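# Park the utility cart inside the yellow taped bay

## Task

Move the utility cart into the yellow bay so that every one of its four wheels rests fully inside the taped outline and none touches the tape. The three tubes in its top tray must remain standing upright. The robot must not tip over or finish leaning, or the attempt fails. The cart has to stay in place on its own at the end; a result that holds only because the robot is still pushing or gripping does not count.

## Robot and tools

ROBOT. A Hello Robot Stretch 3 with one arm: a two-wheeled base (0.33 m long, 0.34 m wide), a lift riding up a vertical mast, and a telescoping arm that extends out the robot's RIGHT side, ending in a wrist (yaw, pitch, roll) and a two-finger gripper. The base cannot strafe, so reaching further forward means driving. A spin in place pivots about the point between the drive wheels, 0.05 m behind the front edge. Stowed (arm in, wrist folded) the wrist pokes up to 0.06 m beyond the right side and a spin sweeps a 0.28 m radius; an unfolded level wrist reaches beyond that. Loose objects may occasionally get nudged by something unseen.

FRAMES. Base frame: origin on the floor midway between the drive wheels, x ahead, y to the left, z upward. hand_pose is reported in it, located where closed fingertips meet; with all wrist joints at zero its x axis is up, y back along the arm toward the mast, z toward the robot's rear. Odometry frame = base frame at scene start. Heading is positive leftward, within -3.142 to 3.142.

execute_actions. Argument actions: a list holding one action or none (empty list just reports state and images). An action may contain base, joints, and optionally contact_limits; its motions begin together and may finish at different times. base holds exactly one command, an offset relative to where the base last measured itself: {"translate_m": d} drives straight d metres, forward positive, range -1 to 1; or {"rotate_rad": d} spins in place d radians, counter-clockwise (left) positive, range -3.2 to 3.2. joints is a map of absolute targets by name: lift_m 0 to 1.1 (arm height on mast); arm_m 0 to 0.52 (extension); wrist_yaw_rad -1.345 to 4.42 (0 along the arm, positive swings toward the front, 3.0 folds over the base); wrist_pitch_rad -1.57 to 0.451 (0 level, negative tips fingers down); wrist_roll_rad -2.911 to 2.911; gripper_m -0.089 to 0.179 (bigger is wider; actual fingertip gap is about 0.007 m less when nearly shut, 0.025 m less when fully open, zero below 0.007); head_pan_rad -3.953 to 1.73 (0 ahead, positive left, -1.57 looks along the arm); head_tilt_rad -1.53 to 0.419 (negative looks down). Done tolerances: 0.004 for lift, arm, gripper; 0.02 for yaw, roll, head; 0.05 for pitch. contact_limits: {"arm_m": effort %, 1 to 100} halts the arm (contact_stop) when its effort reaches that value (negative sense when retracting); it also caps holding force until the next action. Too low stops instantly; values over the maximum are clipped. Optional cameras: list of head_camera, nav_camera, wrist_camera or all; omitted/null/["all"] gives all, [] none. Unknown keys or out-of-range numbers reject the whole call and nothing moves. A joint or base left out of an action may still be driving toward an earlier target without the status showing it. Any single motion lasts at most 15 s. If a result reports a stop, the rest of that reply's motion, wait and finished_scene calls are skipped.

wait: seconds 0 to 10; commands nothing, returns state and images. zoom_image: camera plus region [x0, y0, x1, y1] in pixels of that camera's latest full image, origin top-left, at most 504x504. finished_scene: scene number; ends it irreversibly after the last command is held and reports success.

RESULTS. base_status/joint_status: done (for the base, wheels turned the commanded amount even if slipping), off_target (resting short and possibly still pushing), contact_stop, time_out, torque_fault (after the last three the target is dropped and the joint holds where it stopped, unless slack or off). on_its_own covers uncommanded parts; "held at" is the held target, not the position. The arm and lift stop and go slack when pressing firmly on something; a slack lift under load can sink, and closing fingertips on a surface pushes it up. Base, wrist and head never contact-stop. A wrist servo overloaded for several seconds goes limp for 10 s. motor_effort: percent of maximum, positive toward higher values, bracket = peak of last action; readings carry fixed offsets and noise. Positive wheel effort means pushing forward. lidar_m: 12 distances from the base origin, 30-degree sectors, first straight ahead then counter-clockwise (4th left, 7th behind, 10th right), plane 0.17 m up, range 0.15 to 12 m, "-" = nothing; blind to clear material, misses thin legs, partly blocked by the mast and, with lift low, by the robot. wrist_depth_mm (45 to 1000) and head_depth_mm (280 to 4000, image sideways): 7x7 median depths from top-left. base_tilt in degrees, forward/right positive, with a fixed bias up to about 4. turned_by_wheels and turned_by_imu give turn since the last result. Odometry counts wheel slip as motion.

CAMERAS. head_camera and nav_camera move with head pan/tilt; wrist_camera rides on the gripper. Calibration (K, distortion, T_world_to_cam mapping base frame to camera) is given per camera and can be slightly off.

SPEED. Full speed (0.30 m/s, 1.9 rad/s) only when lift_m < 0.30, arm_m < 0.03 and wrist_yaw_rad > 2.54; otherwise 0.10 m/s and 0.63 rad/s.

SAFETY. Fold or unfold the wrist only with lift between 0.32 and 0.95, pitch -0.4, roll near 0; once folded, lift may drop to 0.25. With yaw below -0.4 keep pitch at -0.5 or lower. Pushing on a rigid object with the gripper above roughly 0.45 m can tip the robot; repeated pushes after a contact_stop are riskier. Driving while gripping or pushing something immovable, or snagging furniture (especially reversing), can tip it: back off in small steps, release, and lower lift to about 0.2 if still leaning. To grip, command gripper_m below the object width; to release, go at least 0.02 above the touch value. Avoid drops, slams, hard collisions, spilling the tubes, and ending with the robot still holding the cart. The robot holds its last command while you think; shorter motion time is better.

Each tool is called after "Call:" by a JSON object that holds its "op" and its "data", one argument or row to a line.

## Session

Call:
{"op": "execute_actions", "data": {
  "actions": []
}}

Scene clock: 0.00 s.
base_odometry: x=+0.000 y=+0.000 heading=+0.000 (m, m, rad; odometry frame)
turned_by_wheels: +0.000 (rad since the last result)
turned_by_imu: +0.000 (rad since the last result)
base_tilt: forward=-0.4 right=-0.5 (deg)
lidar_m: 1.57 0.99 1.45 1.38 1.87 1.91 2.36 0.86 0.92 2.04 1.56 1.55
head_depth_mm: 1770 1977 1969 1967 1963 1956 1946 / 1770 2169 2176 2155 2155 2166 2083 / 1779 2065 2064 2049 2049 2060 2008 / 1779 1846 1858 1849 1838 1855 1845 / 1647 1683 1681 1672 1681 1685 1677 / 1543 1536 1547 1544 1544 1534 1540 / 1425 1422 1424 1419 1431 1416 1422
base_status: not commanded
joint_positions: lift_m=+0.321 arm_m=-0.002 wrist_yaw_rad=+2.902 wrist_pitch_rad=-0.481 wrist_roll_rad=-0.010 gripper_m=+0.037 head_pan_rad=+0.004 head_tilt_rad=+0.006
joint_status: not commanded
motor_effort: left_wheel=+0 right_wheel=+1 lift_m=+36 arm_m=+0 wrist_yaw_rad=+0 wrist_pitch_rad=+5 wrist_roll_rad=+0 gripper_m=+0 head_pan_rad=+0 head_tilt_rad=+1 (%)
hand_pose: x=+0.0300 y=+0.0668 z=+0.3193 quat_wxyz=(+0.249, +0.698, +0.087, +0.665) (m; base frame)
wrist_depth_mm: - - - - - - - / - - - - - - - / - - - - - - 989 / 827 - 834 798 796 773 770 / 669 - 670 662 669 642 641 / 574 548 - 557 - 553 543 / 498 505 - 482 471 476 471
pictures: head_camera (sideways: a quarter turn clockwise sets it upright), nav_camera (sideways: a quarter turn counterclockwise sets it upright), wrist_camera
Images, in order (width x height): head_camera 896x504, nav_camera 672x504, wrist_camera 644x364.

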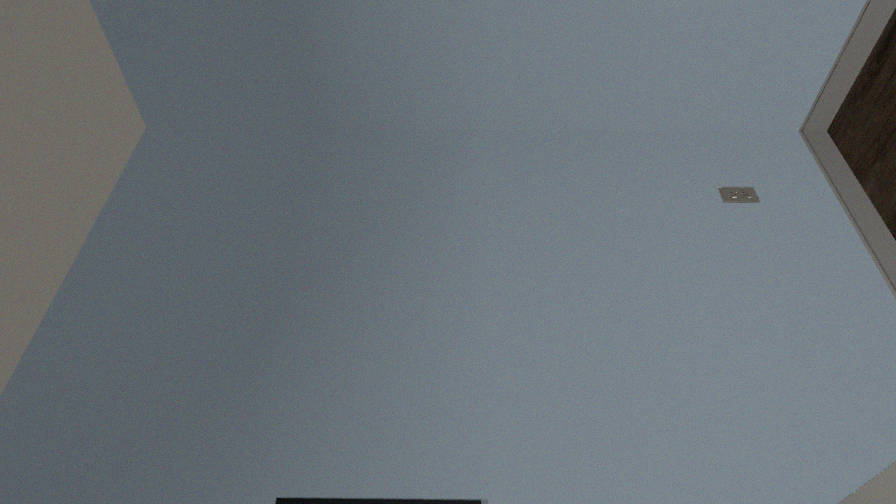

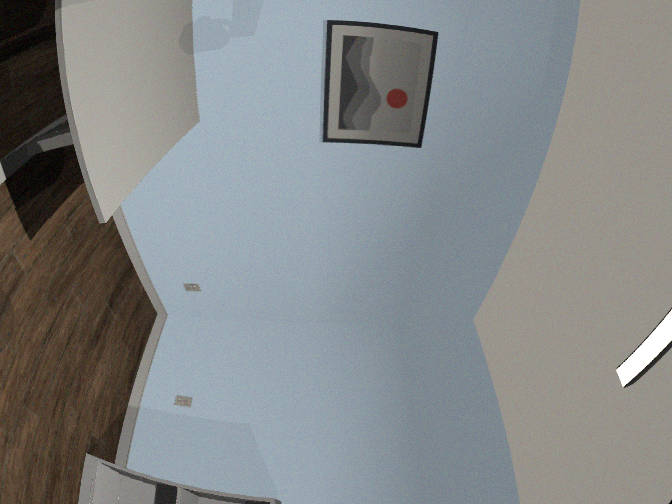

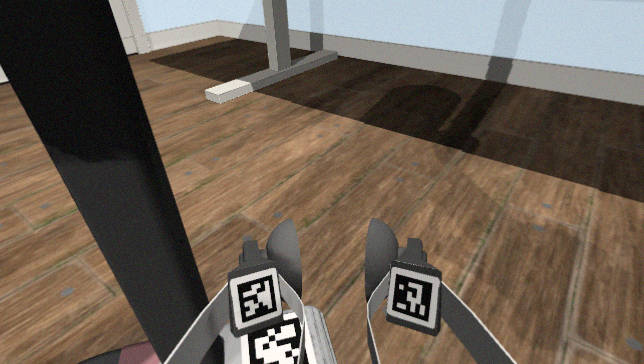

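Call:
{"op": "execute_actions", "data": {
  "actions": [
    {"joints":{"head_pan_rad":-1.2,"head_tilt_rad":-0.7}}
  ],
  "cameras": ["head_camera","nav_camera"]
}}

Call:
{"op": "execute_actions", "data": {
  "actions": [
    {"joints":{"head_pan_rad":-3.2,"head_tilt_rad":-0.7}}
  ],
  "cameras": ["nav_camera"]
}}

Call:
{"op": "execute_actions", "data": {
  "actions": [
    {"joints":{"head_pan_rad":1.2,"head_tilt_rad":-0.7}}
  ],
  "cameras": ["nav_camera"]
}}

Scene clock: 4.10 s.
base_odometry: x=+0.000 y=+0.000 heading=+0.000 (m, m, rad; odometry frame)
turned_by_wheels: +0.000 (rad since the last result)
turned_by_imu: -0.001 (rad since the last result)
base_tilt: forward=-0.4 right=-0.5 (deg)
lidar_m: 1.57 0.99 1.45 1.37 1.86 1.91 2.35 0.86 0.92 2.05 1.55 1.55
head_depth_mm: 1836 2099 2379 2049 1624 1353 1169 / 1772 2003 2324 2028 1626 1353 1166 / 1704 1919 2206 1999 1606 1343 1161 / 1587 1721 1991 1976 1606 1338 1151 / 1551 1705 1980 1919 1601 1331 1150 / 1510 1676 1894 1883 1580 1333 1144 / 1471 1612 1819 1840 1575 1327 1141
base_status: not commanded
joint_positions: lift_m=+0.321 arm_m=-0.002 wrist_yaw_rad=+2.902 wrist_pitch_rad=-0.481 wrist_roll_rad=-0.010 gripper_m=+0.037 head_pan_rad=-1.193 head_tilt_rad=-0.691
joint_status: all done
motor_effort: left_wheel=+0(0) right_wheel=+0(1) lift_m=+36(36) arm_m=+0(0) wrist_yaw_rad=+0(0) wrist_pitch_rad=+5(5) wrist_roll_rad=+0(0) gripper_m=-1(0) head_pan_rad=-2(31) head_tilt_rad=-4(33) (%)
hand_pose: x=+0.0300 y=+0.0668 z=+0.3193 quat_wxyz=(+0.249, +0.698, +0.087, +0.665) (m; base frame)
wrist_depth_mm: - - - - - - - / - - - - - - - / - - - - - - - / 826 - 815 810 797 794 784 / 682 - 681 658 678 647 632 / 574 555 - 556 - 546 553 / 491 507 - 476 473 472 478
pictures: head_camera (sideways: a quarter turn clockwise sets it upright), nav_camera (sideways: a quarter turn counterclockwise sets it upright)
camera_calibration (this result's frames):
head_camera: T_world_to_cam=[[-0.230786, 0.577524, -0.783073, 1.03283], [0.941543, 0.335552, -0.0300172, 0.033022], [0.245426, -0.744225, -0.621204, 0.760418], [0, 0, 0, 1]] pos_world=[0.0206449, -0.0416435, 1.28215]
nav_camera: T_world_to_cam=[[0.258656, -0.550642, 0.793657, -0.991627], [-0.933338, -0.354212, 0.0584255, -0.013881], [0.248951, -0.755862, -0.605554, 0.753111], [0, 0, 0, 1]] pos_world=[0.0560471, 0.0182997, 1.24387]
Images, in order (width x height): head_camera 896x504, nav_camera 672x504.

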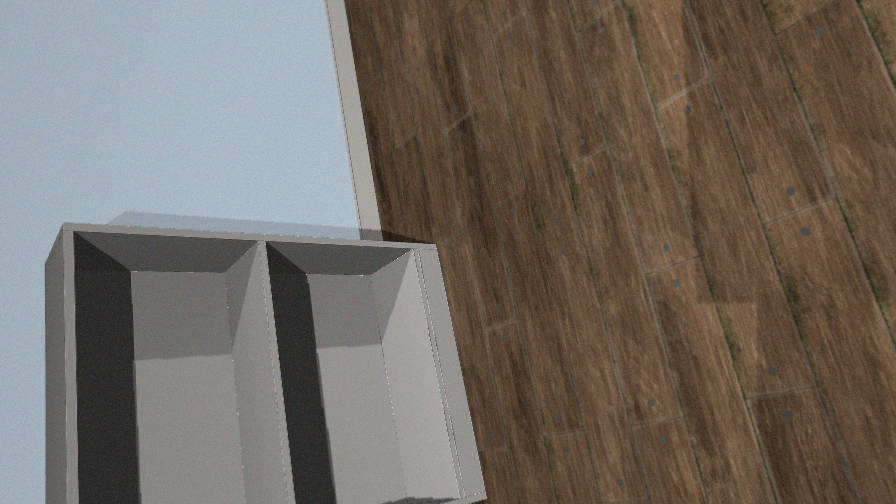

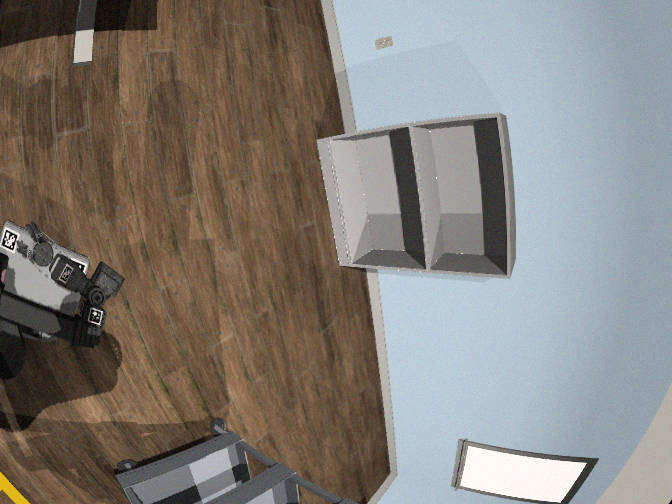

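Scene clock: 5.63 s.
base_odometry: x=+0.000 y=+0.000 heading=+0.000 (m, m, rad; odometry frame)
turned_by_wheels: +0.000 (rad since the last result)
turned_by_imu: +0.000 (rad since the last result)
base_tilt: forward=-0.5 right=-0.5 (deg)
lidar_m: 1.57 0.99 1.45 1.38 1.86 1.91 2.35 0.86 0.92 2.05 1.56 1.55
head_depth_mm: 1760 1894 2076 2041 1632 1362 1172 / 1895 2072 2283 2022 1622 1352 1166 / 2075 2285 2453 2021 1612 1348 1165 / 2273 2532 2620 1996 1599 1337 1156 / 2532 2863 2620 1970 1590 1333 1149 / 2863 3220 2565 1972 1582 1338 1146 / 3005 3261 2549 1960 1575 1324 1142
base_status: not commanded
joint_positions: lift_m=+0.321 arm_m=-0.002 wrist_yaw_rad=+2.902 wrist_pitch_rad=-0.481 wrist_roll_rad=-0.010 gripper_m=+0.037 head_pan_rad=-3.193 head_tilt_rad=-0.691
joint_status: all done
motor_effort: left_wheel=+0(0) right_wheel=+1(0) lift_m=+36(36) arm_m=-1(0) wrist_yaw_rad=-1(0) wrist_pitch_rad=+5(5) wrist_roll_rad=+0(0) gripper_m=+0(0) head_pan_rad=-3(30) head_tilt_rad=-4(5) (%)
hand_pose: x=+0.0300 y=+0.0668 z=+0.3193 quat_wxyz=(+0.249, +0.698, +0.087, +0.665) (m; base frame)
wrist_depth_mm: - - - - - - - / - - - - - - - / - - - - - - - / 827 - 812 808 806 824 789 / 685 - 680 646 664 643 645 / 563 547 - 561 - 552 549 / 487 500 - 483 468 469 472
pictures: nav_camera (sideways: a quarter turn counterclockwise sets it upright)
camera_calibration (this result's frames):
nav_camera: T_world_to_cam=[[-0.608643, -0.00603125, 0.793421, -0.98603], [0.0663001, 0.996087, 0.0584314, -0.0199865], [-0.790669, 0.0881678, -0.605862, 0.759853], [0, 0, 0, 1]] pos_world=[0.00197696, -0.0530332, 1.24387]
Images, in order (width x height): nav_camera 672x504.

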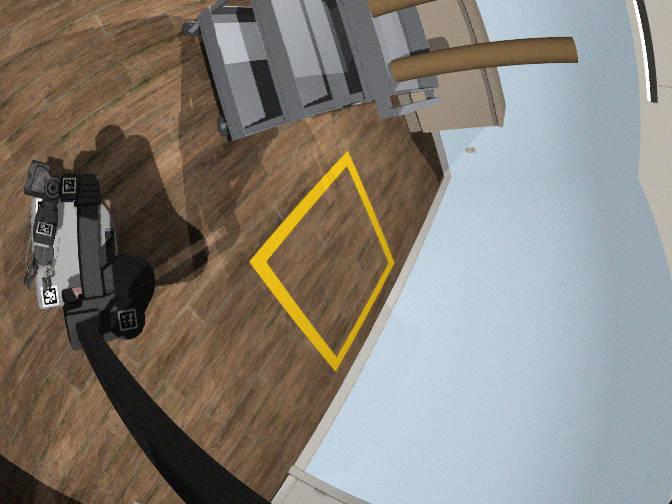

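Scene clock: 8.23 s.
base_odometry: x=+0.000 y=+0.000 heading=+0.000 (m, m, rad; odometry frame)
turned_by_wheels: +0.000 (rad since the last result)
turned_by_imu: +0.000 (rad since the last result)
base_tilt: forward=-0.5 right=-0.5 (deg)
lidar_m: 1.57 0.99 1.46 1.37 1.87 1.90 2.36 0.86 0.92 2.05 1.55 1.55
head_depth_mm: 1160 1277 1213 905 1499 1356 1164 / 1219 1345 1203 899 1573 1361 1166 / 1276 1419 1188 896 1611 1345 1159 / 1339 1477 1174 954 1602 1341 1156 / 1418 1542 1166 987 1602 1339 1144 / 1490 1599 1156 1722 1581 1332 1144 / 1572 1755 1146 1899 1577 1324 1140
base_status: not commanded
joint_positions: lift_m=+0.321 arm_m=-0.002 wrist_yaw_rad=+2.902 wrist_pitch_rad=-0.481 wrist_roll_rad=-0.010 gripper_m=+0.037 head_pan_rad=+1.193 head_tilt_rad=-0.691
joint_status: all done
motor_effort: left_wheel=+0(0) right_wheel=+0(1) lift_m=+36(36) arm_m=-1(0) wrist_yaw_rad=+0(0) wrist_pitch_rad=+5(5) wrist_roll_rad=+0(0) gripper_m=+0(1) head_pan_rad=+3(31) head_tilt_rad=-4(3) (%)
hand_pose: x=+0.0300 y=+0.0668 z=+0.3193 quat_wxyz=(+0.249, +0.698, +0.087, +0.665) (m; base frame)
wrist_depth_mm: - - - - - - - / - - - - - - - / - - - - - - - / 834 - 819 810 792 794 778 / 652 - 684 658 686 649 638 / 573 557 - 551 - 548 539 / 487 500 - 485 466 475 473
pictures: nav_camera (sideways: a quarter turn counterclockwise sets it upright)
camera_calibration (this result's frames):
nav_camera: T_world_to_cam=[[0.189707, 0.578355, 0.793421, -0.9909], [0.922062, -0.382606, 0.0584314, -0.0252067], [0.337362, 0.720498, -0.605862, 0.752972], [0, 0, 0, 1]] pos_world=[-0.0428015, 0.0209323, 1.24387]
Images, in order (width x height): nav_camera 672x504.

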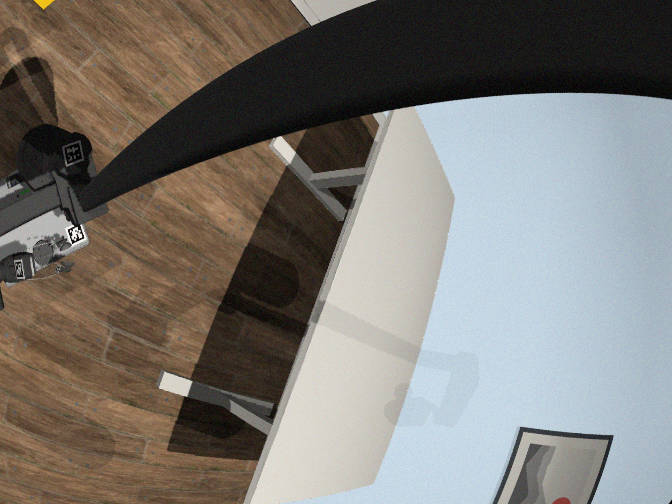

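Look at the cart and bay with the head camera.

Call:
{"op": "execute_actions", "data": {
  "actions": [
    {"joints":{"head_pan_rad":-2.45,"head_tilt_rad":-0.75}}
  ],
  "cameras": ["head_camera","nav_camera"]
}}

Call:
{"op": "execute_actions", "data": {
  "actions": [
    {"joints":{"head_pan_rad":-3.1,"head_tilt_rad":-0.85}}
  ],
  "cameras": ["head_camera"]
}}

Scene clock: 12.53 s.
base_odometry: x=+0.000 y=+0.000 heading=+0.000 (m, m, rad; odometry frame)
turned_by_wheels: +0.000 (rad since the last result)
turned_by_imu: -0.001 (rad since the last result)
base_tilt: forward=-0.4 right=-0.6 (deg)
lidar_m: 1.57 0.99 1.45 1.37 1.87 1.91 2.36 0.86 0.92 2.05 1.56 1.56
head_depth_mm: 2316 2613 2459 1920 1552 1325 1152 / 2325 2486 2342 1919 1555 1316 1146 / 899 1021 969 1323 1509 1312 1138 / 2305 1255 1061 1274 1438 1307 1132 / 911 1018 1360 1307 1461 1298 1132 / 1091 1179 1349 1499 1456 1290 1129 / 2363 1199 1302 1677 1489 1293 1122
base_status: not commanded
joint_positions: lift_m=+0.321 arm_m=-0.002 wrist_yaw_rad=+2.902 wrist_pitch_rad=-0.481 wrist_roll_rad=-0.010 gripper_m=+0.037 head_pan_rad=-2.443 head_tilt_rad=-0.741
joint_status: all done
motor_effort: left_wheel=+0(0) right_wheel=+0(1) lift_m=+36(36) arm_m=+0(1) wrist_yaw_rad=+0(0) wrist_pitch_rad=+5(5) wrist_roll_rad=+0(0) gripper_m=-1(0) head_pan_rad=-3(29) head_tilt_rad=-4(11) (%)
hand_pose: x=+0.0300 y=+0.0668 z=+0.3193 quat_wxyz=(+0.249, +0.698, +0.087, +0.665) (m; base frame)
wrist_depth_mm: - - - - - - - / - - - - - - - / - - - - - - - / 824 - 824 806 794 772 773 / 699 - 680 676 675 645 641 / 576 544 - 558 - 553 548 / 495 505 - 482 465 478 475
pictures: head_camera (sideways: a quarter turn clockwise sets it upright), nav_camera (sideways: a quarter turn counterclockwise sets it upright)
camera_calibration (this result's frames):
head_camera: T_world_to_cam=[[0.504542, 0.4257, -0.751144, 0.986727], [0.616502, -0.786713, -0.031755, 0.0372651], [-0.604452, -0.44706, -0.659375, 0.815254], [0, 0, 0, 1]] pos_world=[-0.0280373, -0.0262657, 1.27992]
nav_camera: T_world_to_cam=[[-0.470661, -0.444022, 0.762445, -0.946494], [-0.632686, 0.772149, 0.059114, -0.0166075], [-0.614969, -0.454566, -0.644347, 0.808844], [0, 0, 0, 1]] pos_world=[0.0414293, -0.0397685, 1.24381]
Images, in order (width x height): head_camera 896x504, nav_camera 672x504.

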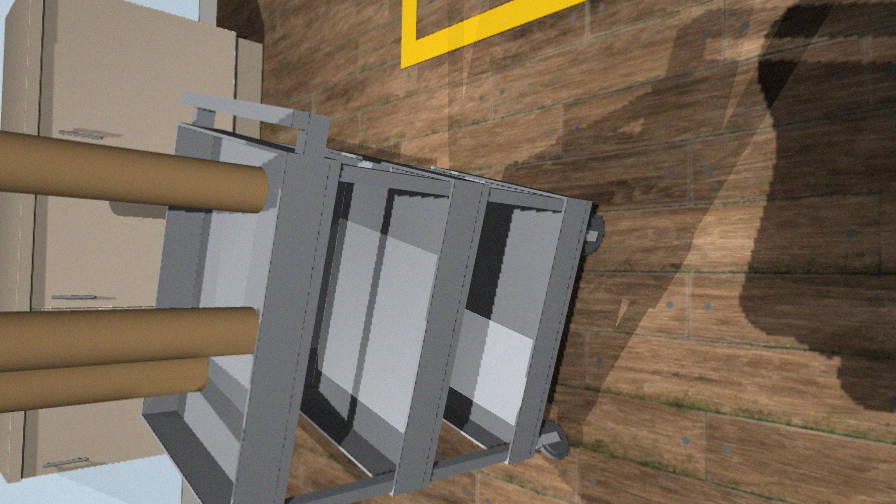

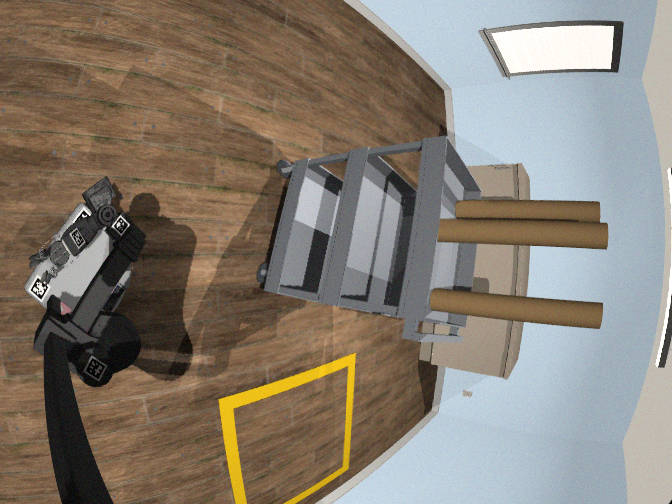

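Scene clock: 13.47 s.
base_odometry: x=+0.000 y=+0.000 heading=+0.000 (m, m, rad; odometry frame)
turned_by_wheels: +0.000 (rad since the last result)
turned_by_imu: +0.000 (rad since the last result)
base_tilt: forward=-0.5 right=-0.3 (deg)
lidar_m: 1.58 0.99 1.45 1.38 1.87 1.91 2.36 0.86 0.92 2.05 1.55 1.55
head_depth_mm: 1905 2106 2127 1738 1465 1266 1122 / 2107 2327 2107 1731 1454 1260 1132 / 2347 2529 2106 1723 1445 1255 - / 2628 2679 2091 1706 1444 1248 - / 2978 2640 2054 1694 1438 1248 1135 / 3113 2632 2045 1673 1419 1243 1109 / 2859 2570 2034 1636 1365 1232 1090
base_status: not commanded
joint_positions: lift_m=+0.321 arm_m=-0.002 wrist_yaw_rad=+2.902 wrist_pitch_rad=-0.481 wrist_roll_rad=-0.010 gripper_m=+0.037 head_pan_rad=-3.093 head_tilt_rad=-0.839
joint_status: all done
motor_effort: left_wheel=+0(0) right_wheel=+1(1) lift_m=+36(36) arm_m=-1(1) wrist_yaw_rad=-1(0) wrist_pitch_rad=+5(5) wrist_roll_rad=+0(0) gripper_m=+0(0) head_pan_rad=-2(28) head_tilt_rad=-5(17) (%)
hand_pose: x=+0.0300 y=+0.0668 z=+0.3193 quat_wxyz=(+0.249, +0.698, +0.087, +0.665) (m; base frame)
wrist_depth_mm: - - - - - - - / - - - - - - - / - - - - - 976 - / 829 - 815 804 791 788 772 / 672 - 670 672 682 650 643 / 568 546 - 554 - 549 544 / 491 510 - 482 467 480 476
pictures: head_camera (sideways: a quarter turn clockwise sets it upright)
camera_calibration (this result's frames):
head_camera: T_world_to_cam=[[0.729805, 0.0369952, -0.682654, 0.896096], [0.0179576, -0.999228, -0.0349533, 0.0450759], [-0.68342, 0.0132503, -0.729905, 0.90747], [0, 0, 0, 1]] pos_world=[-0.0346013, -0.000134313, 1.27567]
Images, in order (width x height): head_camera 896x504.

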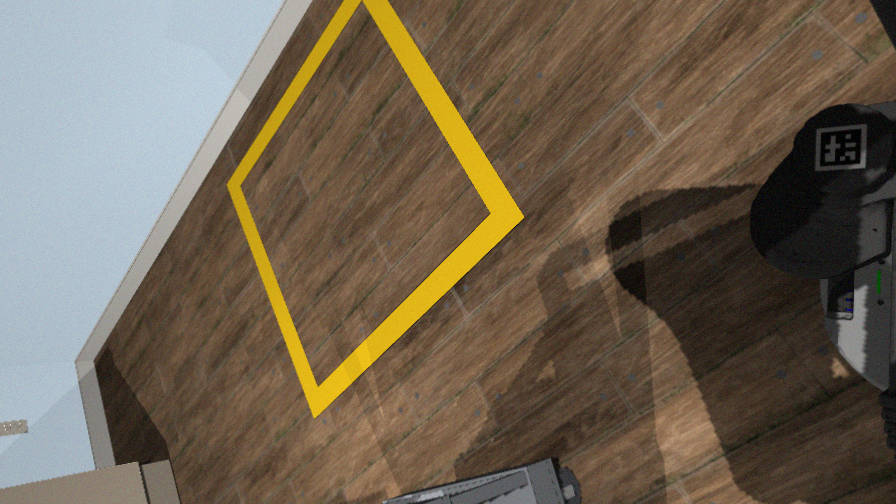

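Call:
{"op": "execute_actions", "data": {
  "actions": [
    {"base":{"rotate_rad":0.09},"joints":{"lift_m":0.29,"wrist_yaw_rad":3.0}}
  ],
  "cameras": []
}}

Call:
{"op": "execute_actions", "data": {
  "actions": [
    {"base":{"translate_m":-0.54}}
  ],
  "cameras": []
}}

Call:
{"op": "execute_actions", "data": {
  "actions": [
    {"base":{"rotate_rad":-0.98},"joints":{"head_pan_rad":-1.57,"head_tilt_rad":-0.75}}
  ],
  "cameras": ["head_camera","nav_camera"]
}}

Scene clock: 47.73 s.
base_odometry: x=+0.000 y=+0.000 heading=+0.090 (m, m, rad; odometry frame)
turned_by_wheels: +0.090 (rad since the last result)
turned_by_imu: +0.090 (rad since the last result)
base_tilt: forward=-0.5 right=-0.4 (deg)
lidar_m: 1.52 0.99 1.47 1.37 1.90 1.94 2.54 0.86 0.95 1.67 1.55 1.91
head_depth_mm: 2067 2226 2147 1735 1461 1271 1119 / 2286 2470 2120 1716 1458 1267 1133 / 2598 2681 2113 1716 1447 1259 - / 2994 2648 2078 1704 1436 1248 - / 3183 2645 2057 1689 1436 1242 1133 / 2949 2609 2050 1689 1424 1241 1109 / 2316 2435 1549 1368 1356 1233 1087
base_status: done
joint_positions: lift_m=+0.291 arm_m=-0.002 wrist_yaw_rad=+2.996 wrist_pitch_rad=-0.481 wrist_roll_rad=-0.010 gripper_m=+0.037 head_pan_rad=-3.093 head_tilt_rad=-0.839
joint_status: all done
motor_effort: left_wheel=-3(7) right_wheel=+3(7) lift_m=+16(30) arm_m=+0(1) wrist_yaw_rad=+3(1) wrist_pitch_rad=+5(5) wrist_roll_rad=+0(0) gripper_m=-1(0) head_pan_rad=-2(2) head_tilt_rad=-4(5) (%)
hand_pose: x=+0.0100 y=+0.0707 z=+0.2894 quat_wxyz=(+0.218, +0.694, +0.120, +0.676) (m; base frame)
wrist_depth_mm: - - - - - - - / - - - - - - - / - - 965 972 962 962 927 / 759 767 762 753 737 747 735 / 632 630 645 627 628 596 601 / 527 527 - 532 - 510 503 / 477 - - - 439 441 445
pictures: none
No camera images: the call's "cameras" was empty. Leave "cameras" out to get every camera's image.

Scene clock: 51.17 s.
base_odometry: x=-0.538 y=-0.048 heading=+0.090 (m, m, rad; odometry frame)
turned_by_wheels: +0.000 (rad since the last result)
turned_by_imu: +0.000 (rad since the last result)
base_tilt: forward=-0.4 right=-0.4 (deg)
lidar_m: 1.51 1.89 1.58 1.66 1.60 1.63 2.14 0.53 0.41 0.62 1.87 1.94
head_depth_mm: 1724 1878 1992 1739 1468 1266 1118 / 1936 2104 2097 1737 1460 1260 1134 / 2170 2401 2089 1704 1450 1259 - / 2520 2616 2067 1703 1441 1251 - / 2778 2622 2056 1684 1426 1247 1137 / 2636 2601 2038 1678 1426 1235 1109 / 1964 2212 2033 1657 1420 1230 1075
base_status: done
joint_positions: lift_m=+0.291 arm_m=-0.002 wrist_yaw_rad=+2.997 wrist_pitch_rad=-0.481 wrist_roll_rad=-0.010 gripper_m=+0.037 head_pan_rad=-3.093 head_tilt_rad=-0.840
joint_status: not commanded
motor_effort: left_wheel=-3(11) right_wheel=+4(8) lift_m=+16(16) arm_m=-1(1) wrist_yaw_rad=+2(3) wrist_pitch_rad=+5(5) wrist_roll_rad=+0(0) gripper_m=+0(0) head_pan_rad=-3(2) head_tilt_rad=-5(5) (%)
hand_pose: x=+0.0099 y=+0.0707 z=+0.2894 quat_wxyz=(+0.217, +0.694, +0.120, +0.676) (m; base frame)
wrist_depth_mm: - - - - - - - / - - - - - - - / - - 990 959 977 924 942 / 781 774 756 756 762 728 723 / 623 624 637 620 636 599 600 / 529 528 - 546 - 519 513 / 474 - - - 437 445 443
pictures: none
No camera images: the call's "cameras" was empty. Leave "cameras" out to get every camera's image.

Scene clock: 53.10 s.
base_odometry: x=-0.538 y=-0.048 heading=-0.890 (m, m, rad; odometry frame)
turned_by_wheels: -0.980 (rad since the last result)
turned_by_imu: -0.983 (rad since the last result)
base_tilt: forward=-0.4 right=-0.4 (deg)
lidar_m: 1.87 1.95 1.51 1.89 1.97 1.65 1.59 1.66 2.27 0.46 0.42 0.69
head_depth_mm: 2360 2772 2441 1891 1555 1321 1140 / 1978 2163 2356 1880 1549 1312 1139 / 1936 2158 2339 1868 1533 1302 1129 / 1930 2155 2263 1870 1529 1292 1129 / 1930 2148 858 723 1205 1217 1127 / 1888 2070 676 667 597 838 1084 / 478 535 652 701 594 864 1098
base_status: done
joint_positions: lift_m=+0.291 arm_m=-0.002 wrist_yaw_rad=+2.997 wrist_pitch_rad=-0.481 wrist_roll_rad=-0.010 gripper_m=+0.037 head_pan_rad=-1.577 head_tilt_rad=-0.753
joint_status: all done
motor_effort: left_wheel=+3(10) right_wheel=-2(7) lift_m=+16(16) arm_m=+0(1) wrist_yaw_rad=+2(2) wrist_pitch_rad=+5(5) wrist_roll_rad=+0(0) gripper_m=+0(1) head_pan_rad=+3(30) head_tilt_rad=+1(11) (%)
hand_pose: x=+0.0099 y=+0.0707 z=+0.2894 quat_wxyz=(+0.217, +0.694, +0.120, +0.676) (m; base frame)
wrist_depth_mm: - - - - - - - / - - - - - - - / - - 990 995 963 922 970 / 797 760 764 752 730 726 732 / 632 623 648 618 627 596 600 / 535 531 - 531 - 509 510 / 469 - - - 436 442 440
pictures: head_camera (sideways: a quarter turn clockwise sets it upright), nav_camera (sideways: a quarter turn counterclockwise sets it upright)
camera_calibration (this result's frames):
head_camera: T_world_to_cam=[[0.0029272, 0.66978, -0.742554, 0.978592], [0.998679, -0.0400555, -0.032193, 0.0355036], [-0.0513056, -0.741478, -0.669012, 0.824416], [0, 0, 0, 1]] pos_world=[0.00397592, -0.0427325, 1.27934]
nav_camera: T_world_to_cam=[[0.0329853, -0.656003, 0.754037, -0.938608], [-0.998081, 0.0179402, 0.0592687, -0.0145791], [-0.0524081, -0.754545, -0.654152, 0.818167], [0, 0, 0, 1]] pos_world=[0.0592877, 0.00187606, 1.24381]
Images, in order (width x height): head_camera 896x504, nav_camera 672x504.

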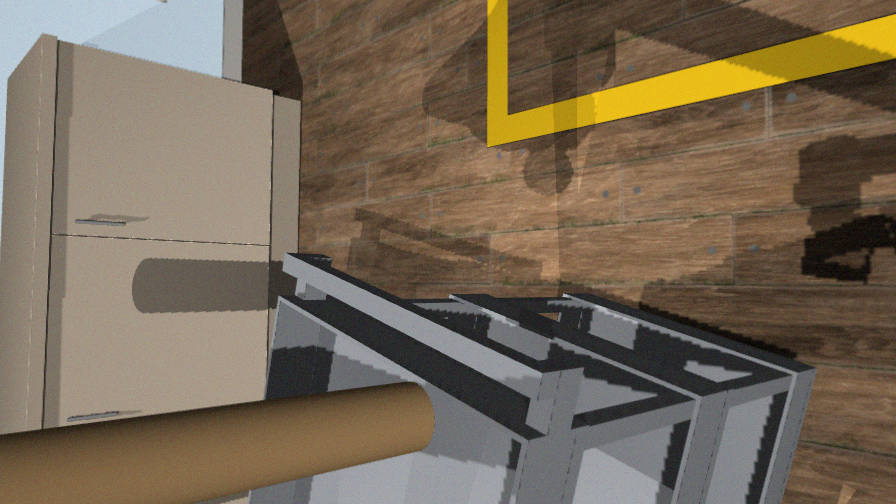

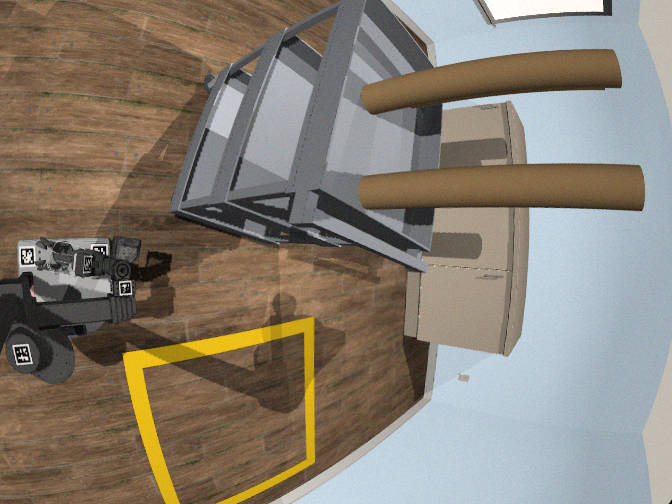

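Call:
{"op": "execute_actions", "data": {
  "actions": [
    {"joints":{"lift_m":0.9,"wrist_pitch_rad":-0.4}}
  ],
  "cameras": []
}}

Call:
{"op": "execute_actions", "data": {
  "actions": [
    {"joints":{"wrist_yaw_rad":1.6}}
  ],
  "cameras": []
}}

Call:
{"op": "execute_actions", "data": {
  "actions": [
    {"joints":{"wrist_pitch_rad":-1.55,"lift_m":1.09,"gripper_m":0.12}}
  ],
  "cameras": []
}}

Call:
{"op": "execute_actions", "data": {
  "actions": [
    {"joints":{"wrist_yaw_rad":0.0,"head_tilt_rad":-0.6}}
  ]
}}

Scene clock: 67.47 s.
base_odometry: x=-0.538 y=-0.048 heading=-0.890 (m, m, rad; odometry frame)
turned_by_wheels: +0.000 (rad since the last result)
turned_by_imu: -0.001 (rad since the last result)
base_tilt: forward=-0.4 right=-0.4 (deg)
lidar_m: 1.86 1.94 1.51 1.89 1.97 1.65 1.60 1.66 2.28 0.46 0.41 0.70
head_depth_mm: 2387 2758 2430 1908 - - 1142 / 1973 2168 2346 1883 - - 1139 / 1947 2156 2345 1873 1597 - 1134 / 1933 2155 2273 1851 1574 - - / 1932 2138 859 722 1029 - 1126 / 1881 2058 677 668 563 770 1079 / 478 536 651 699 593 868 1093
base_status: not commanded
joint_positions: lift_m=+0.899 arm_m=-0.002 wrist_yaw_rad=+2.997 wrist_pitch_rad=-0.418 wrist_roll_rad=-0.010 gripper_m=+0.037 head_pan_rad=-1.577 head_tilt_rad=-0.753
joint_status: all done
motor_effort: left_wheel=+3(3) right_wheel=-3(2) lift_m=+51(53) arm_m=-1(1) wrist_yaw_rad=+2(2) wrist_pitch_rad=+7(9) wrist_roll_rad=+0(0) gripper_m=+1(0) head_pan_rad=+3(2) head_tilt_rad=+2(1) (%)
hand_pose: x=+0.0110 y=+0.0790 z=+0.9119 quat_wxyz=(+0.196, +0.697, +0.098, +0.683) (m; base frame)
wrist_depth_mm: - - - - - - - / - - - - - - - / - - - - - - - / - - - - - - - / - - - - - - - / - - - - - - - / - - - - - - -
pictures: none
No camera images: the call's "cameras" was empty. Leave "cameras" out to get every camera's image.

Scene clock: 69.17 s.
base_odometry: x=-0.538 y=-0.048 heading=-0.890 (m, m, rad; odometry frame)
turned_by_wheels: +0.000 (rad since the last result)
turned_by_imu: +0.000 (rad since the last result)
base_tilt: forward=-0.5 right=-0.5 (deg)
lidar_m: 1.87 1.95 1.51 1.89 1.96 1.65 1.60 1.66 2.28 0.46 0.42 0.70
head_depth_mm: 2377 2763 2418 1901 - - 1141 / 1980 2164 2356 1878 - - 1137 / 1950 2153 2343 1874 1639 - 1115 / 1922 2154 2285 1855 1606 - 1092 / 1916 2160 858 725 1208 1252 - / 1882 2062 675 670 597 800 - / 478 536 651 699 593 - -
base_status: not commanded
joint_positions: lift_m=+0.899 arm_m=-0.002 wrist_yaw_rad=+1.604 wrist_pitch_rad=-0.418 wrist_roll_rad=-0.010 gripper_m=+0.037 head_pan_rad=-1.577 head_tilt_rad=-0.753
joint_status: all done
motor_effort: left_wheel=+3(3) right_wheel=-2(2) lift_m=+51(51) arm_m=+0(1) wrist_yaw_rad=-3(5) wrist_pitch_rad=+7(7) wrist_roll_rad=+0(0) gripper_m=+0(0) head_pan_rad=+2(2) head_tilt_rad=+1(2) (%)
hand_pose: x=+0.2029 y=-0.1357 z=+0.9119 quat_wxyz=(+0.589, +0.597, -0.372, +0.398) (m; base frame)
wrist_depth_mm: - - - - - - - / - - - - - - - / - - - - - - 523 / - - - - - - 466 / - - - - - - 776 / - - - - - 865 729 / - - - - - 928 623
pictures: none
No camera images: the call's "cameras" was empty. Leave "cameras" out to get every camera's image.

Scene clock: 71.73 s.
base_odometry: x=-0.538 y=-0.048 heading=-0.890 (m, m, rad; odometry frame)
turned_by_wheels: +0.000 (rad since the last result)
turned_by_imu: +0.000 (rad since the last result)
base_tilt: forward=-0.4 right=-0.5 (deg)
lidar_m: 1.86 1.95 1.51 1.89 1.96 1.65 1.59 1.66 2.28 0.46 0.42 0.70
head_depth_mm: - - - - - 1314 1144 / - - - - - - 1117 / - - - - - 1270 1134 / 1937 2125 2125 1878 1489 1266 1131 / 1921 2148 861 704 - 1236 1122 / 1888 2073 676 688 - 880 1077 / 479 535 651 698 584 870 1093
base_status: not commanded
joint_positions: lift_m=+1.089 arm_m=-0.002 wrist_yaw_rad=+1.604 wrist_pitch_rad=-1.545 wrist_roll_rad=-0.010 gripper_m=+0.120 head_pan_rad=-1.577 head_tilt_rad=-0.753
joint_status: all done
motor_effort: left_wheel=+3(3) right_wheel=-3(3) lift_m=+52(56) arm_m=+0(1) wrist_yaw_rad=-3(3) wrist_pitch_rad=-1(7) wrist_roll_rad=+0(0) gripper_m=+0(89) head_pan_rad=+2(3) head_tilt_rad=+2(2) (%)
hand_pose: x=-0.0389 y=-0.1438 z=+0.9712 quat_wxyz=(+0.707, +0.707, +0.006, +0.024) (m; base frame)
wrist_depth_mm: - - - - - 644 328 / - - - - - 635 624 / - - - - - 977 802 / - - - - - - - / - - - - - - - / - - - - - - - / - - - - - - -
pictures: none
No camera images: the call's "cameras" was empty. Leave "cameras" out to get every camera's image.

Scene clock: 73.57 s.
base_odometry: x=-0.538 y=-0.048 heading=-0.890 (m, m, rad; odometry frame)
turned_by_wheels: +0.000 (rad since the last result)
turned_by_imu: +0.000 (rad since the last result)
base_tilt: forward=-0.6 right=-0.5 (deg)
lidar_m: 1.87 1.95 1.51 1.89 1.96 1.65 1.60 1.66 2.28 0.46 0.42 0.69
head_depth_mm: - - - - - - - / - - - - - - - / - - - - - - - / 2350 2096 2287 1475 - - - / 2384 2084 2289 799 946 1177 1128 / 2358 2044 2179 690 617 659 763 / 470 513 575 758 662 623 806
base_status: not commanded
joint_positions: lift_m=+1.089 arm_m=-0.002 wrist_yaw_rad=+0.004 wrist_pitch_rad=-1.545 wrist_roll_rad=-0.010 gripper_m=+0.120 head_pan_rad=-1.577 head_tilt_rad=-0.606
joint_status: all done
motor_effort: left_wheel=+3(3) right_wheel=-2(2) lift_m=+51(52) arm_m=-1(1) wrist_yaw_rad=-3(4) wrist_pitch_rad=-1(1) wrist_roll_rad=+0(0) gripper_m=+0(0) head_pan_rad=+3(3) head_tilt_rad=+3(13) (%)
hand_pose: x=-0.0217 y=-0.1254 z=+0.9712 quat_wxyz=(+0.510, +0.497, -0.503, -0.491) (m; base frame)
wrist_depth_mm: - 947 676 - - - - / - - - - - - - / - - - - - - - / - - - - - - - / - - - - - - - / - - - - - - - / - - - - - - -
pictures: head_camera (sideways: a quarter turn clockwise sets it upright), nav_camera (sideways: a quarter turn counterclockwise sets it upright), wrist_camera
camera_calibration (this result's frames):
head_camera: T_world_to_cam=[[0.00211908, 0.553599, -0.83278, 1.09621], [0.998657, -0.0442883, -0.0268999, 0.0286184], [-0.0517742, -0.831605, -0.55295, 0.673435], [0, 0, 0, 1]] pos_world=[0.00396364, -0.0455636, 1.28605]
nav_camera: T_world_to_cam=[[0.0338013, -0.538285, 0.842085, -1.05339], [-0.99803, 0.0263843, 0.0569265, -0.0115412], [-0.0528605, -0.84235, -0.536332, 0.664895], [0, 0, 0, 1]] pos_world=[0.0592343, -0.0066468, 1.24431]
wrist_camera: T_world_to_cam=[[-0.99941, 0.033316, -0.00836749, -0.0018505], [0.0321921, 0.993384, 0.110237, 0.0572754], [0.0119848, 0.109903, -0.99387, 1.13918], [0, 0, 0, 1]] pos_world=[-0.0173461, -0.182034, 1.12587]
Images, in order (width x height): head_camera 896x504, nav_camera 672x504, wrist_camera 644x364.

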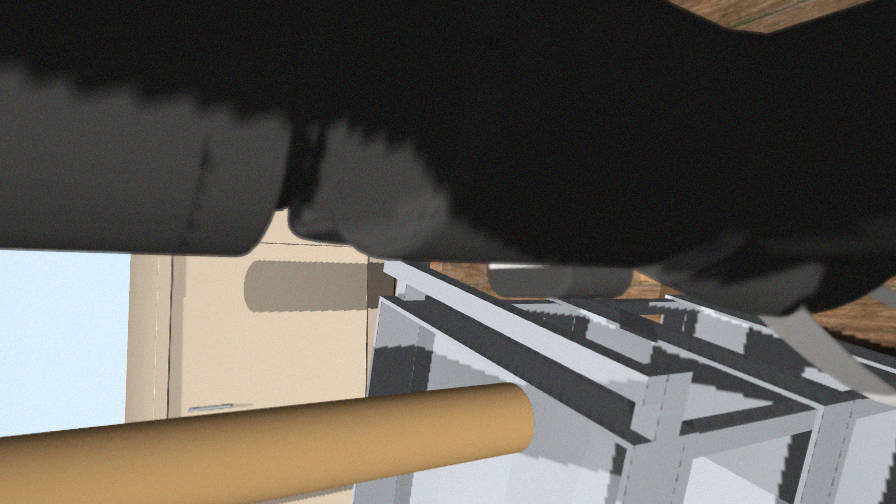

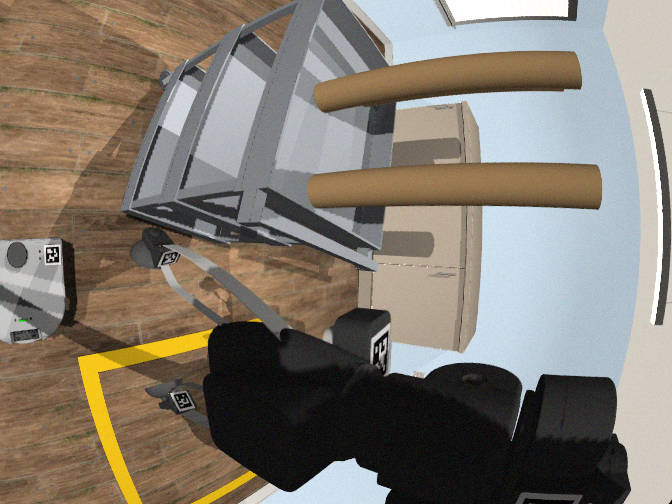

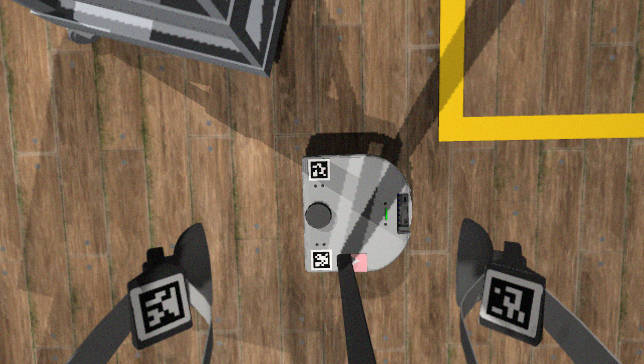

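Call:
{"op": "execute_actions", "data": {
  "actions": [
    {"base":{"translate_m":0.03},"joints":{"arm_m":0.47}}
  ]
}}

Scene clock: 83.03 s.
base_odometry: x=-0.519 y=-0.072 heading=-0.890 (m, m, rad; odometry frame)
turned_by_wheels: +0.000 (rad since the last result)
turned_by_imu: -0.001 (rad since the last result)
base_tilt: forward=-0.8 right=-0.6 (deg)
lidar_m: 1.83 1.92 1.50 1.89 1.96 1.67 1.63 1.69 2.32 0.41 0.41 0.71
head_depth_mm: 2512 2615 2912 2295 1762 1436 1215 / 2474 2117 2312 2256 1755 1430 1207 / - 2098 2313 2257 1732 1424 1205 / - - 2349 1990 1732 1413 1199 / 2373 2080 2286 827 636 928 1118 / 491 534 589 664 644 608 755 / 463 525 944 821 662 844 808
base_status: done
joint_positions: lift_m=+1.089 arm_m=+0.470 wrist_yaw_rad=+0.002 wrist_pitch_rad=-1.546 wrist_roll_rad=-0.010 gripper_m=+0.120 head_pan_rad=-1.577 head_tilt_rad=-0.606
joint_status: all done
motor_effort: left_wheel=+3(8) right_wheel=-3(5) lift_m=+51(51) arm_m=+4(3) wrist_yaw_rad=-2(3) wrist_pitch_rad=-1(1) wrist_roll_rad=+0(0) gripper_m=+0(2) head_pan_rad=+3(3) head_tilt_rad=+3(3) (%)
hand_pose: x=-0.0217 y=-0.5968 z=+0.9712 quat_wxyz=(+0.509, +0.497, -0.503, -0.491) (m; base frame)
wrist_depth_mm: 333 327 327 262 - - - / 332 333 332 333 - - - / 264 336 335 661 - - - / 147 198 327 681 - - - / 144 203 346 - - - - / 352 352 353 - - - - / 359 357 355 281 - - -
pictures: head_camera (sideways: a quarter turn clockwise sets it upright), nav_camera (sideways: a quarter turn counterclockwise sets it upright), wrist_camera
camera_calibration (this result's frames):
head_camera: T_world_to_cam=[[0.00208899, 0.553313, -0.832971, 1.09646], [0.998659, -0.0442464, -0.0268868, 0.0286014], [-0.0517328, -0.831797, -0.552664, 0.673063], [0, 0, 0, 1]] pos_world=[0.00396594, -0.0455692, 1.28607]
nav_camera: T_world_to_cam=[[0.0338306, -0.537993, 0.84227, -1.05364], [-0.998031, 0.0263529, 0.0569196, -0.0115321], [-0.0528186, -0.842537, -0.536043, 0.664518], [0, 0, 0, 1]] pos_world=[0.0592346, -0.00666388, 1.24431]
wrist_camera: T_world_to_cam=[[-0.999338, 0.0353992, -0.00834968, 0.0151185], [0.0342589, 0.993262, 0.110714, 0.52506], [0.0122126, 0.110355, -0.993817, 1.19122], [0, 0, 0, 1]] pos_world=[-0.0174274, -0.653515, 1.12585]
Images, in order (width x height): head_camera 896x504, nav_camera 672x504, wrist_camera 644x364.

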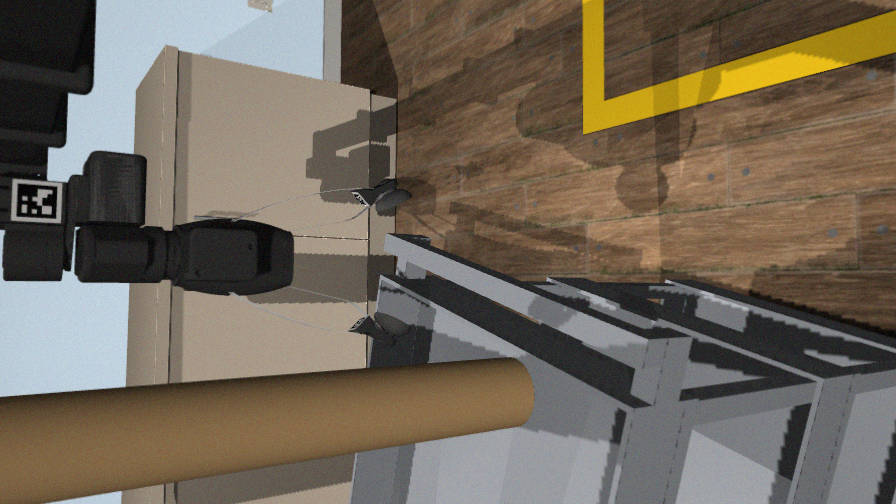

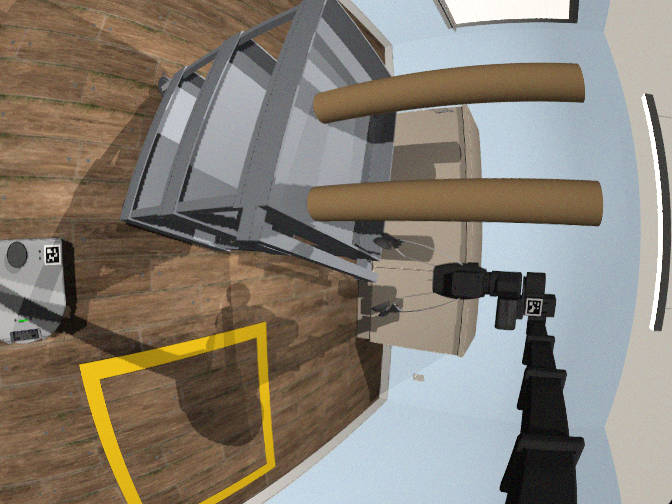

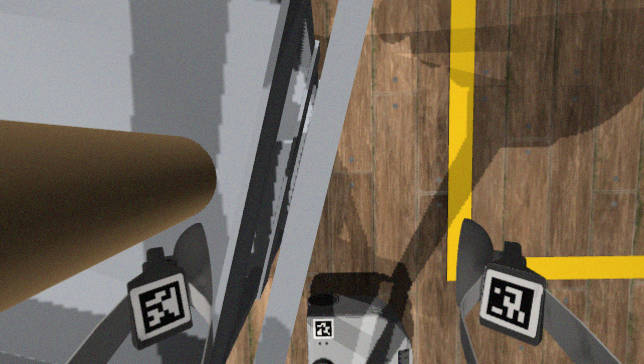

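Call:
{"op": "execute_actions", "data": {
  "actions": [
    {"base":{"translate_m":0.02},"joints":{"wrist_yaw_rad":-0.22,"gripper_m":0.075,"lift_m":1.0}}
  ],
  "cameras": ["head_camera","wrist_camera"]
}}

Scene clock: 92.00 s.
base_odometry: x=-0.506 y=-0.087 heading=-0.890 (m, m, rad; odometry frame)
turned_by_wheels: +0.000 (rad since the last result)
turned_by_imu: -0.001 (rad since the last result)
base_tilt: forward=-0.6 right=-0.4 (deg)
lidar_m: 1.82 1.90 1.49 1.89 1.96 1.70 1.64 1.71 2.33 0.40 0.41 0.72
head_depth_mm: 2406 2561 - 2178 1754 1432 1213 / 2390 - 2350 2275 1759 1420 1204 / 2408 - 2322 2240 1747 1414 1200 / 2375 - - 857 1675 1376 1196 / 2359 2086 2225 815 614 852 1055 / 473 518 578 665 665 612 788 / 481 2029 2195 852 661 846 979
base_status: done
joint_positions: lift_m=+1.001 arm_m=+0.470 wrist_yaw_rad=-0.216 wrist_pitch_rad=-1.546 wrist_roll_rad=-0.010 gripper_m=+0.075 head_pan_rad=-1.577 head_tilt_rad=-0.606
joint_status: all done
motor_effort: left_wheel=+3(7) right_wheel=-3(4) lift_m=+15(48) arm_m=+4(4) wrist_yaw_rad=-3(4) wrist_pitch_rad=-1(1) wrist_roll_rad=+0(0) gripper_m=-1(87) head_pan_rad=+3(2) head_tilt_rad=+3(3) (%)
hand_pose: x=-0.0178 y=-0.5972 z=+0.8827 quat_wxyz=(+0.453, +0.439, -0.554, -0.544) (m; base frame)
wrist_depth_mm: 241 240 238 173 - - - / 245 244 242 175 - - - / 248 248 247 177 - - - / 168 217 248 181 - - - / 129 165 250 183 - - - / 119 158 - 521 - - - / 119 262 265 302 - - -
pictures: head_camera (sideways: a quarter turn clockwise sets it upright), wrist_camera
camera_calibration (this result's frames):
head_camera: T_world_to_cam=[[0.0020888, 0.553313, -0.832971, 1.09646], [0.998659, -0.0442461, -0.0268868, 0.0286014], [-0.0517325, -0.831797, -0.552664, 0.673063], [0, 0, 0, 1]] pos_world=[0.00396595, -0.0455692, 1.28607]
wrist_camera: T_world_to_cam=[[-0.968043, 0.250647, -0.00834968, 0.147324], [0.248219, 0.962356, 0.110714, 0.520455], [0.0357855, 0.105103, -0.993817, 1.10049], [0, 0, 0, 1]] pos_world=[-0.0259526, -0.653455, 1.0373]
Images, in order (width x height): head_camera 896x504, wrist_camera 644x364.

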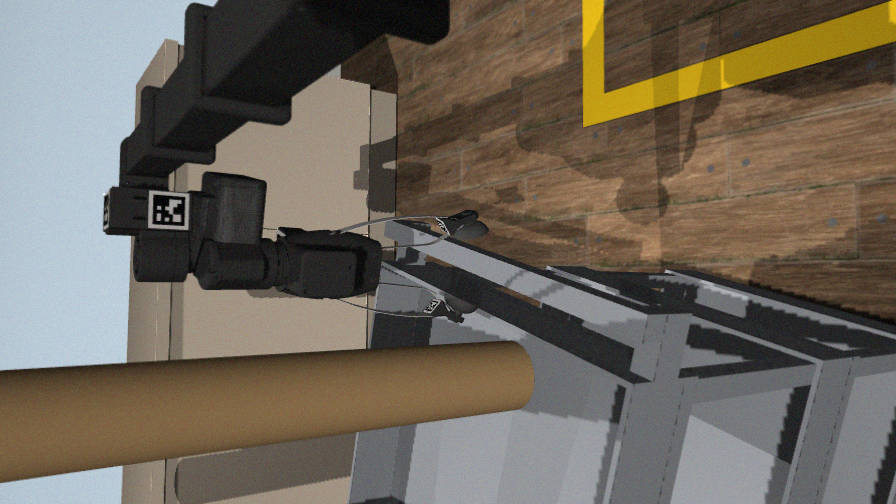

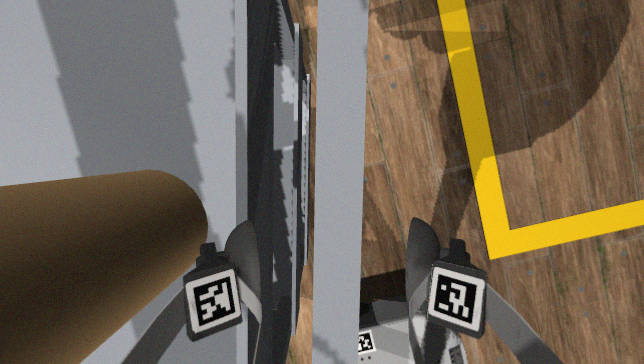

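Call:
{"op": "execute_actions", "data": {
  "actions": [
    {"joints":{"gripper_m":0.058}}
  ],
  "cameras": []
}}

Call:
{"op": "execute_actions", "data": {
  "actions": [
    {"joints":{"lift_m":0.96}}
  ],
  "cameras": ["head_camera","wrist_camera"]
}}

Scene clock: 97.37 s.
base_odometry: x=-0.506 y=-0.087 heading=-0.890 (m, m, rad; odometry frame)
turned_by_wheels: +0.000 (rad since the last result)
turned_by_imu: +0.000 (rad since the last result)
base_tilt: forward=-0.6 right=-0.4 (deg)
lidar_m: 1.82 1.89 1.50 1.89 1.96 1.70 1.65 1.71 2.32 0.40 0.41 0.72
head_depth_mm: 2394 2545 - 2192 1769 1432 1208 / 2398 - 2375 2260 1755 1424 1205 / 2371 - 2313 2250 1734 1418 1198 / 2372 - - 854 1676 1378 1200 / 2358 2094 2218 812 613 854 1057 / 472 518 577 665 665 612 792 / 481 2032 2183 853 663 846 983
base_status: not commanded
joint_positions: lift_m=+1.001 arm_m=+0.470 wrist_yaw_rad=-0.217 wrist_pitch_rad=-1.546 wrist_roll_rad=-0.010 gripper_m=+0.058 head_pan_rad=-1.577 head_tilt_rad=-0.606
joint_status: all done
motor_effort: left_wheel=+3(3) right_wheel=-1(3) lift_m=+15(16) arm_m=+4(4) wrist_yaw_rad=-3(4) wrist_pitch_rad=-1(1) wrist_roll_rad=+0(0) gripper_m=+0(70) head_pan_rad=+3(3) head_tilt_rad=+3(3) (%)
hand_pose: x=-0.0178 y=-0.5972 z=+0.8827 quat_wxyz=(+0.453, +0.439, -0.554, -0.544) (m; base frame)
wrist_depth_mm: 241 241 240 172 - 993 - / 245 244 244 174 - - - / 246 246 247 178 - - - / 169 218 251 180 - - - / 129 164 246 183 - - - / 119 159 - 524 - - - / 119 260 263 305 - - -
pictures: none
No camera images: the call's "cameras" was empty. Leave "cameras" out to get every camera's image.

Scene clock: 98.67 s.
base_odometry: x=-0.506 y=-0.087 heading=-0.890 (m, m, rad; odometry frame)
turned_by_wheels: +0.000 (rad since the last result)
turned_by_imu: -0.017 (rad since the last result)
base_tilt: forward=-0.5 right=-0.4 (deg)
lidar_m: 1.82 1.90 1.49 1.89 1.96 1.70 1.64 1.70 2.30 0.40 0.41 0.70
head_depth_mm: 2413 2641 - 2197 1775 1432 1214 / 2398 2157 2426 2262 1760 1438 1208 / 2379 - 2362 2256 1734 1428 1205 / 2377 - - 881 1673 1413 1201 / 2365 2076 2259 866 631 892 1081 / 481 526 584 660 666 606 755 / 466 535 2152 852 663 849 810
base_status: not commanded
joint_positions: lift_m=+0.984 arm_m=+0.470 wrist_yaw_rad=-0.218 wrist_pitch_rad=-1.561 wrist_roll_rad=-0.007 gripper_m=+0.058 head_pan_rad=-1.577 head_tilt_rad=-0.604
joint_status: lift_m contact_stop (moved -0.017 of -0.041)
on_its_own: lift_m is slack since a contact_stop, until your next command for it (your +0.960 is given up)
motor_effort: left_wheel=+2(7) right_wheel=-2(24) lift_m=+34(33) arm_m=+3(4) wrist_yaw_rad=-2(3) wrist_pitch_rad=+5(10) wrist_roll_rad=-1(2) gripper_m=-7(7) head_pan_rad=+3(3) head_tilt_rad=+2(3) (%)
hand_pose: x=-0.0169 y=-0.5934 z=+0.8661 quat_wxyz=(+0.447, +0.442, -0.552, -0.548) (m; base frame)
wrist_depth_mm: 228 227 219 157 - - 980 / 230 229 220 159 - - - / 234 234 220 162 - - - / 186 235 218 165 - - - / 141 183 238 168 - - - / 134 181 - 171 - - - / 138 250 219 172 - - -
pictures: head_camera (sideways: a quarter turn clockwise sets it upright), wrist_camera
camera_calibration (this result's frames):
head_camera: T_world_to_cam=[[0.00198109, 0.551863, -0.833932, 1.09772], [0.998666, -0.0441141, -0.0268205, 0.0285151], [-0.0515895, -0.832767, -0.551215, 0.671177], [0, 0, 0, 1]] pos_world=[0.00397394, -0.045597, 1.28615]
wrist_camera: T_world_to_cam=[[-0.966911, 0.254995, -0.00778788, 0.14921], [0.25201, 0.959449, 0.126286, 0.503226], [0.0396742, 0.120144, -0.991963, 1.09091], [0, 0, 0, 1]] pos_world=[-0.0258263, -0.651934, 1.01975]
Images, in order (width x height): head_camera 896x504, wrist_camera 644x364.

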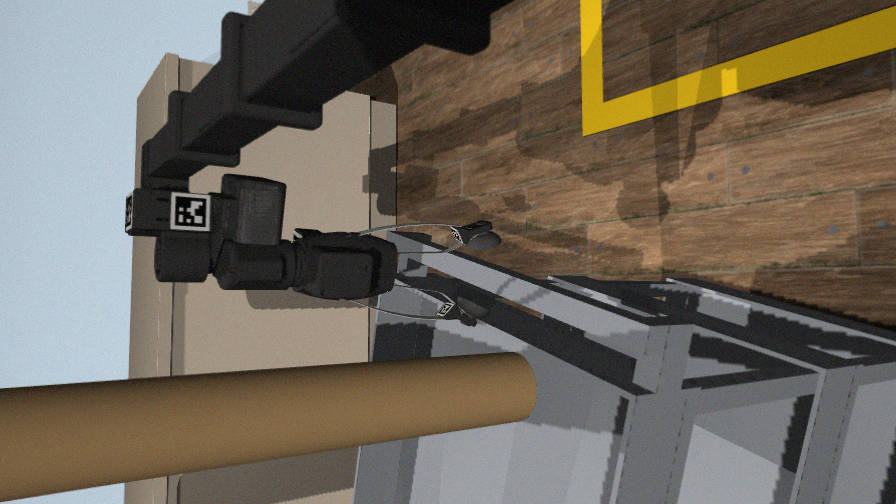

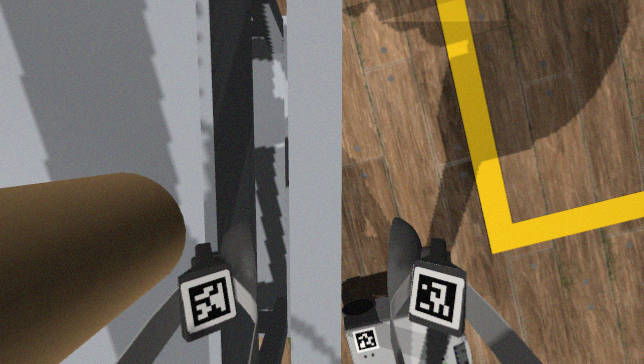

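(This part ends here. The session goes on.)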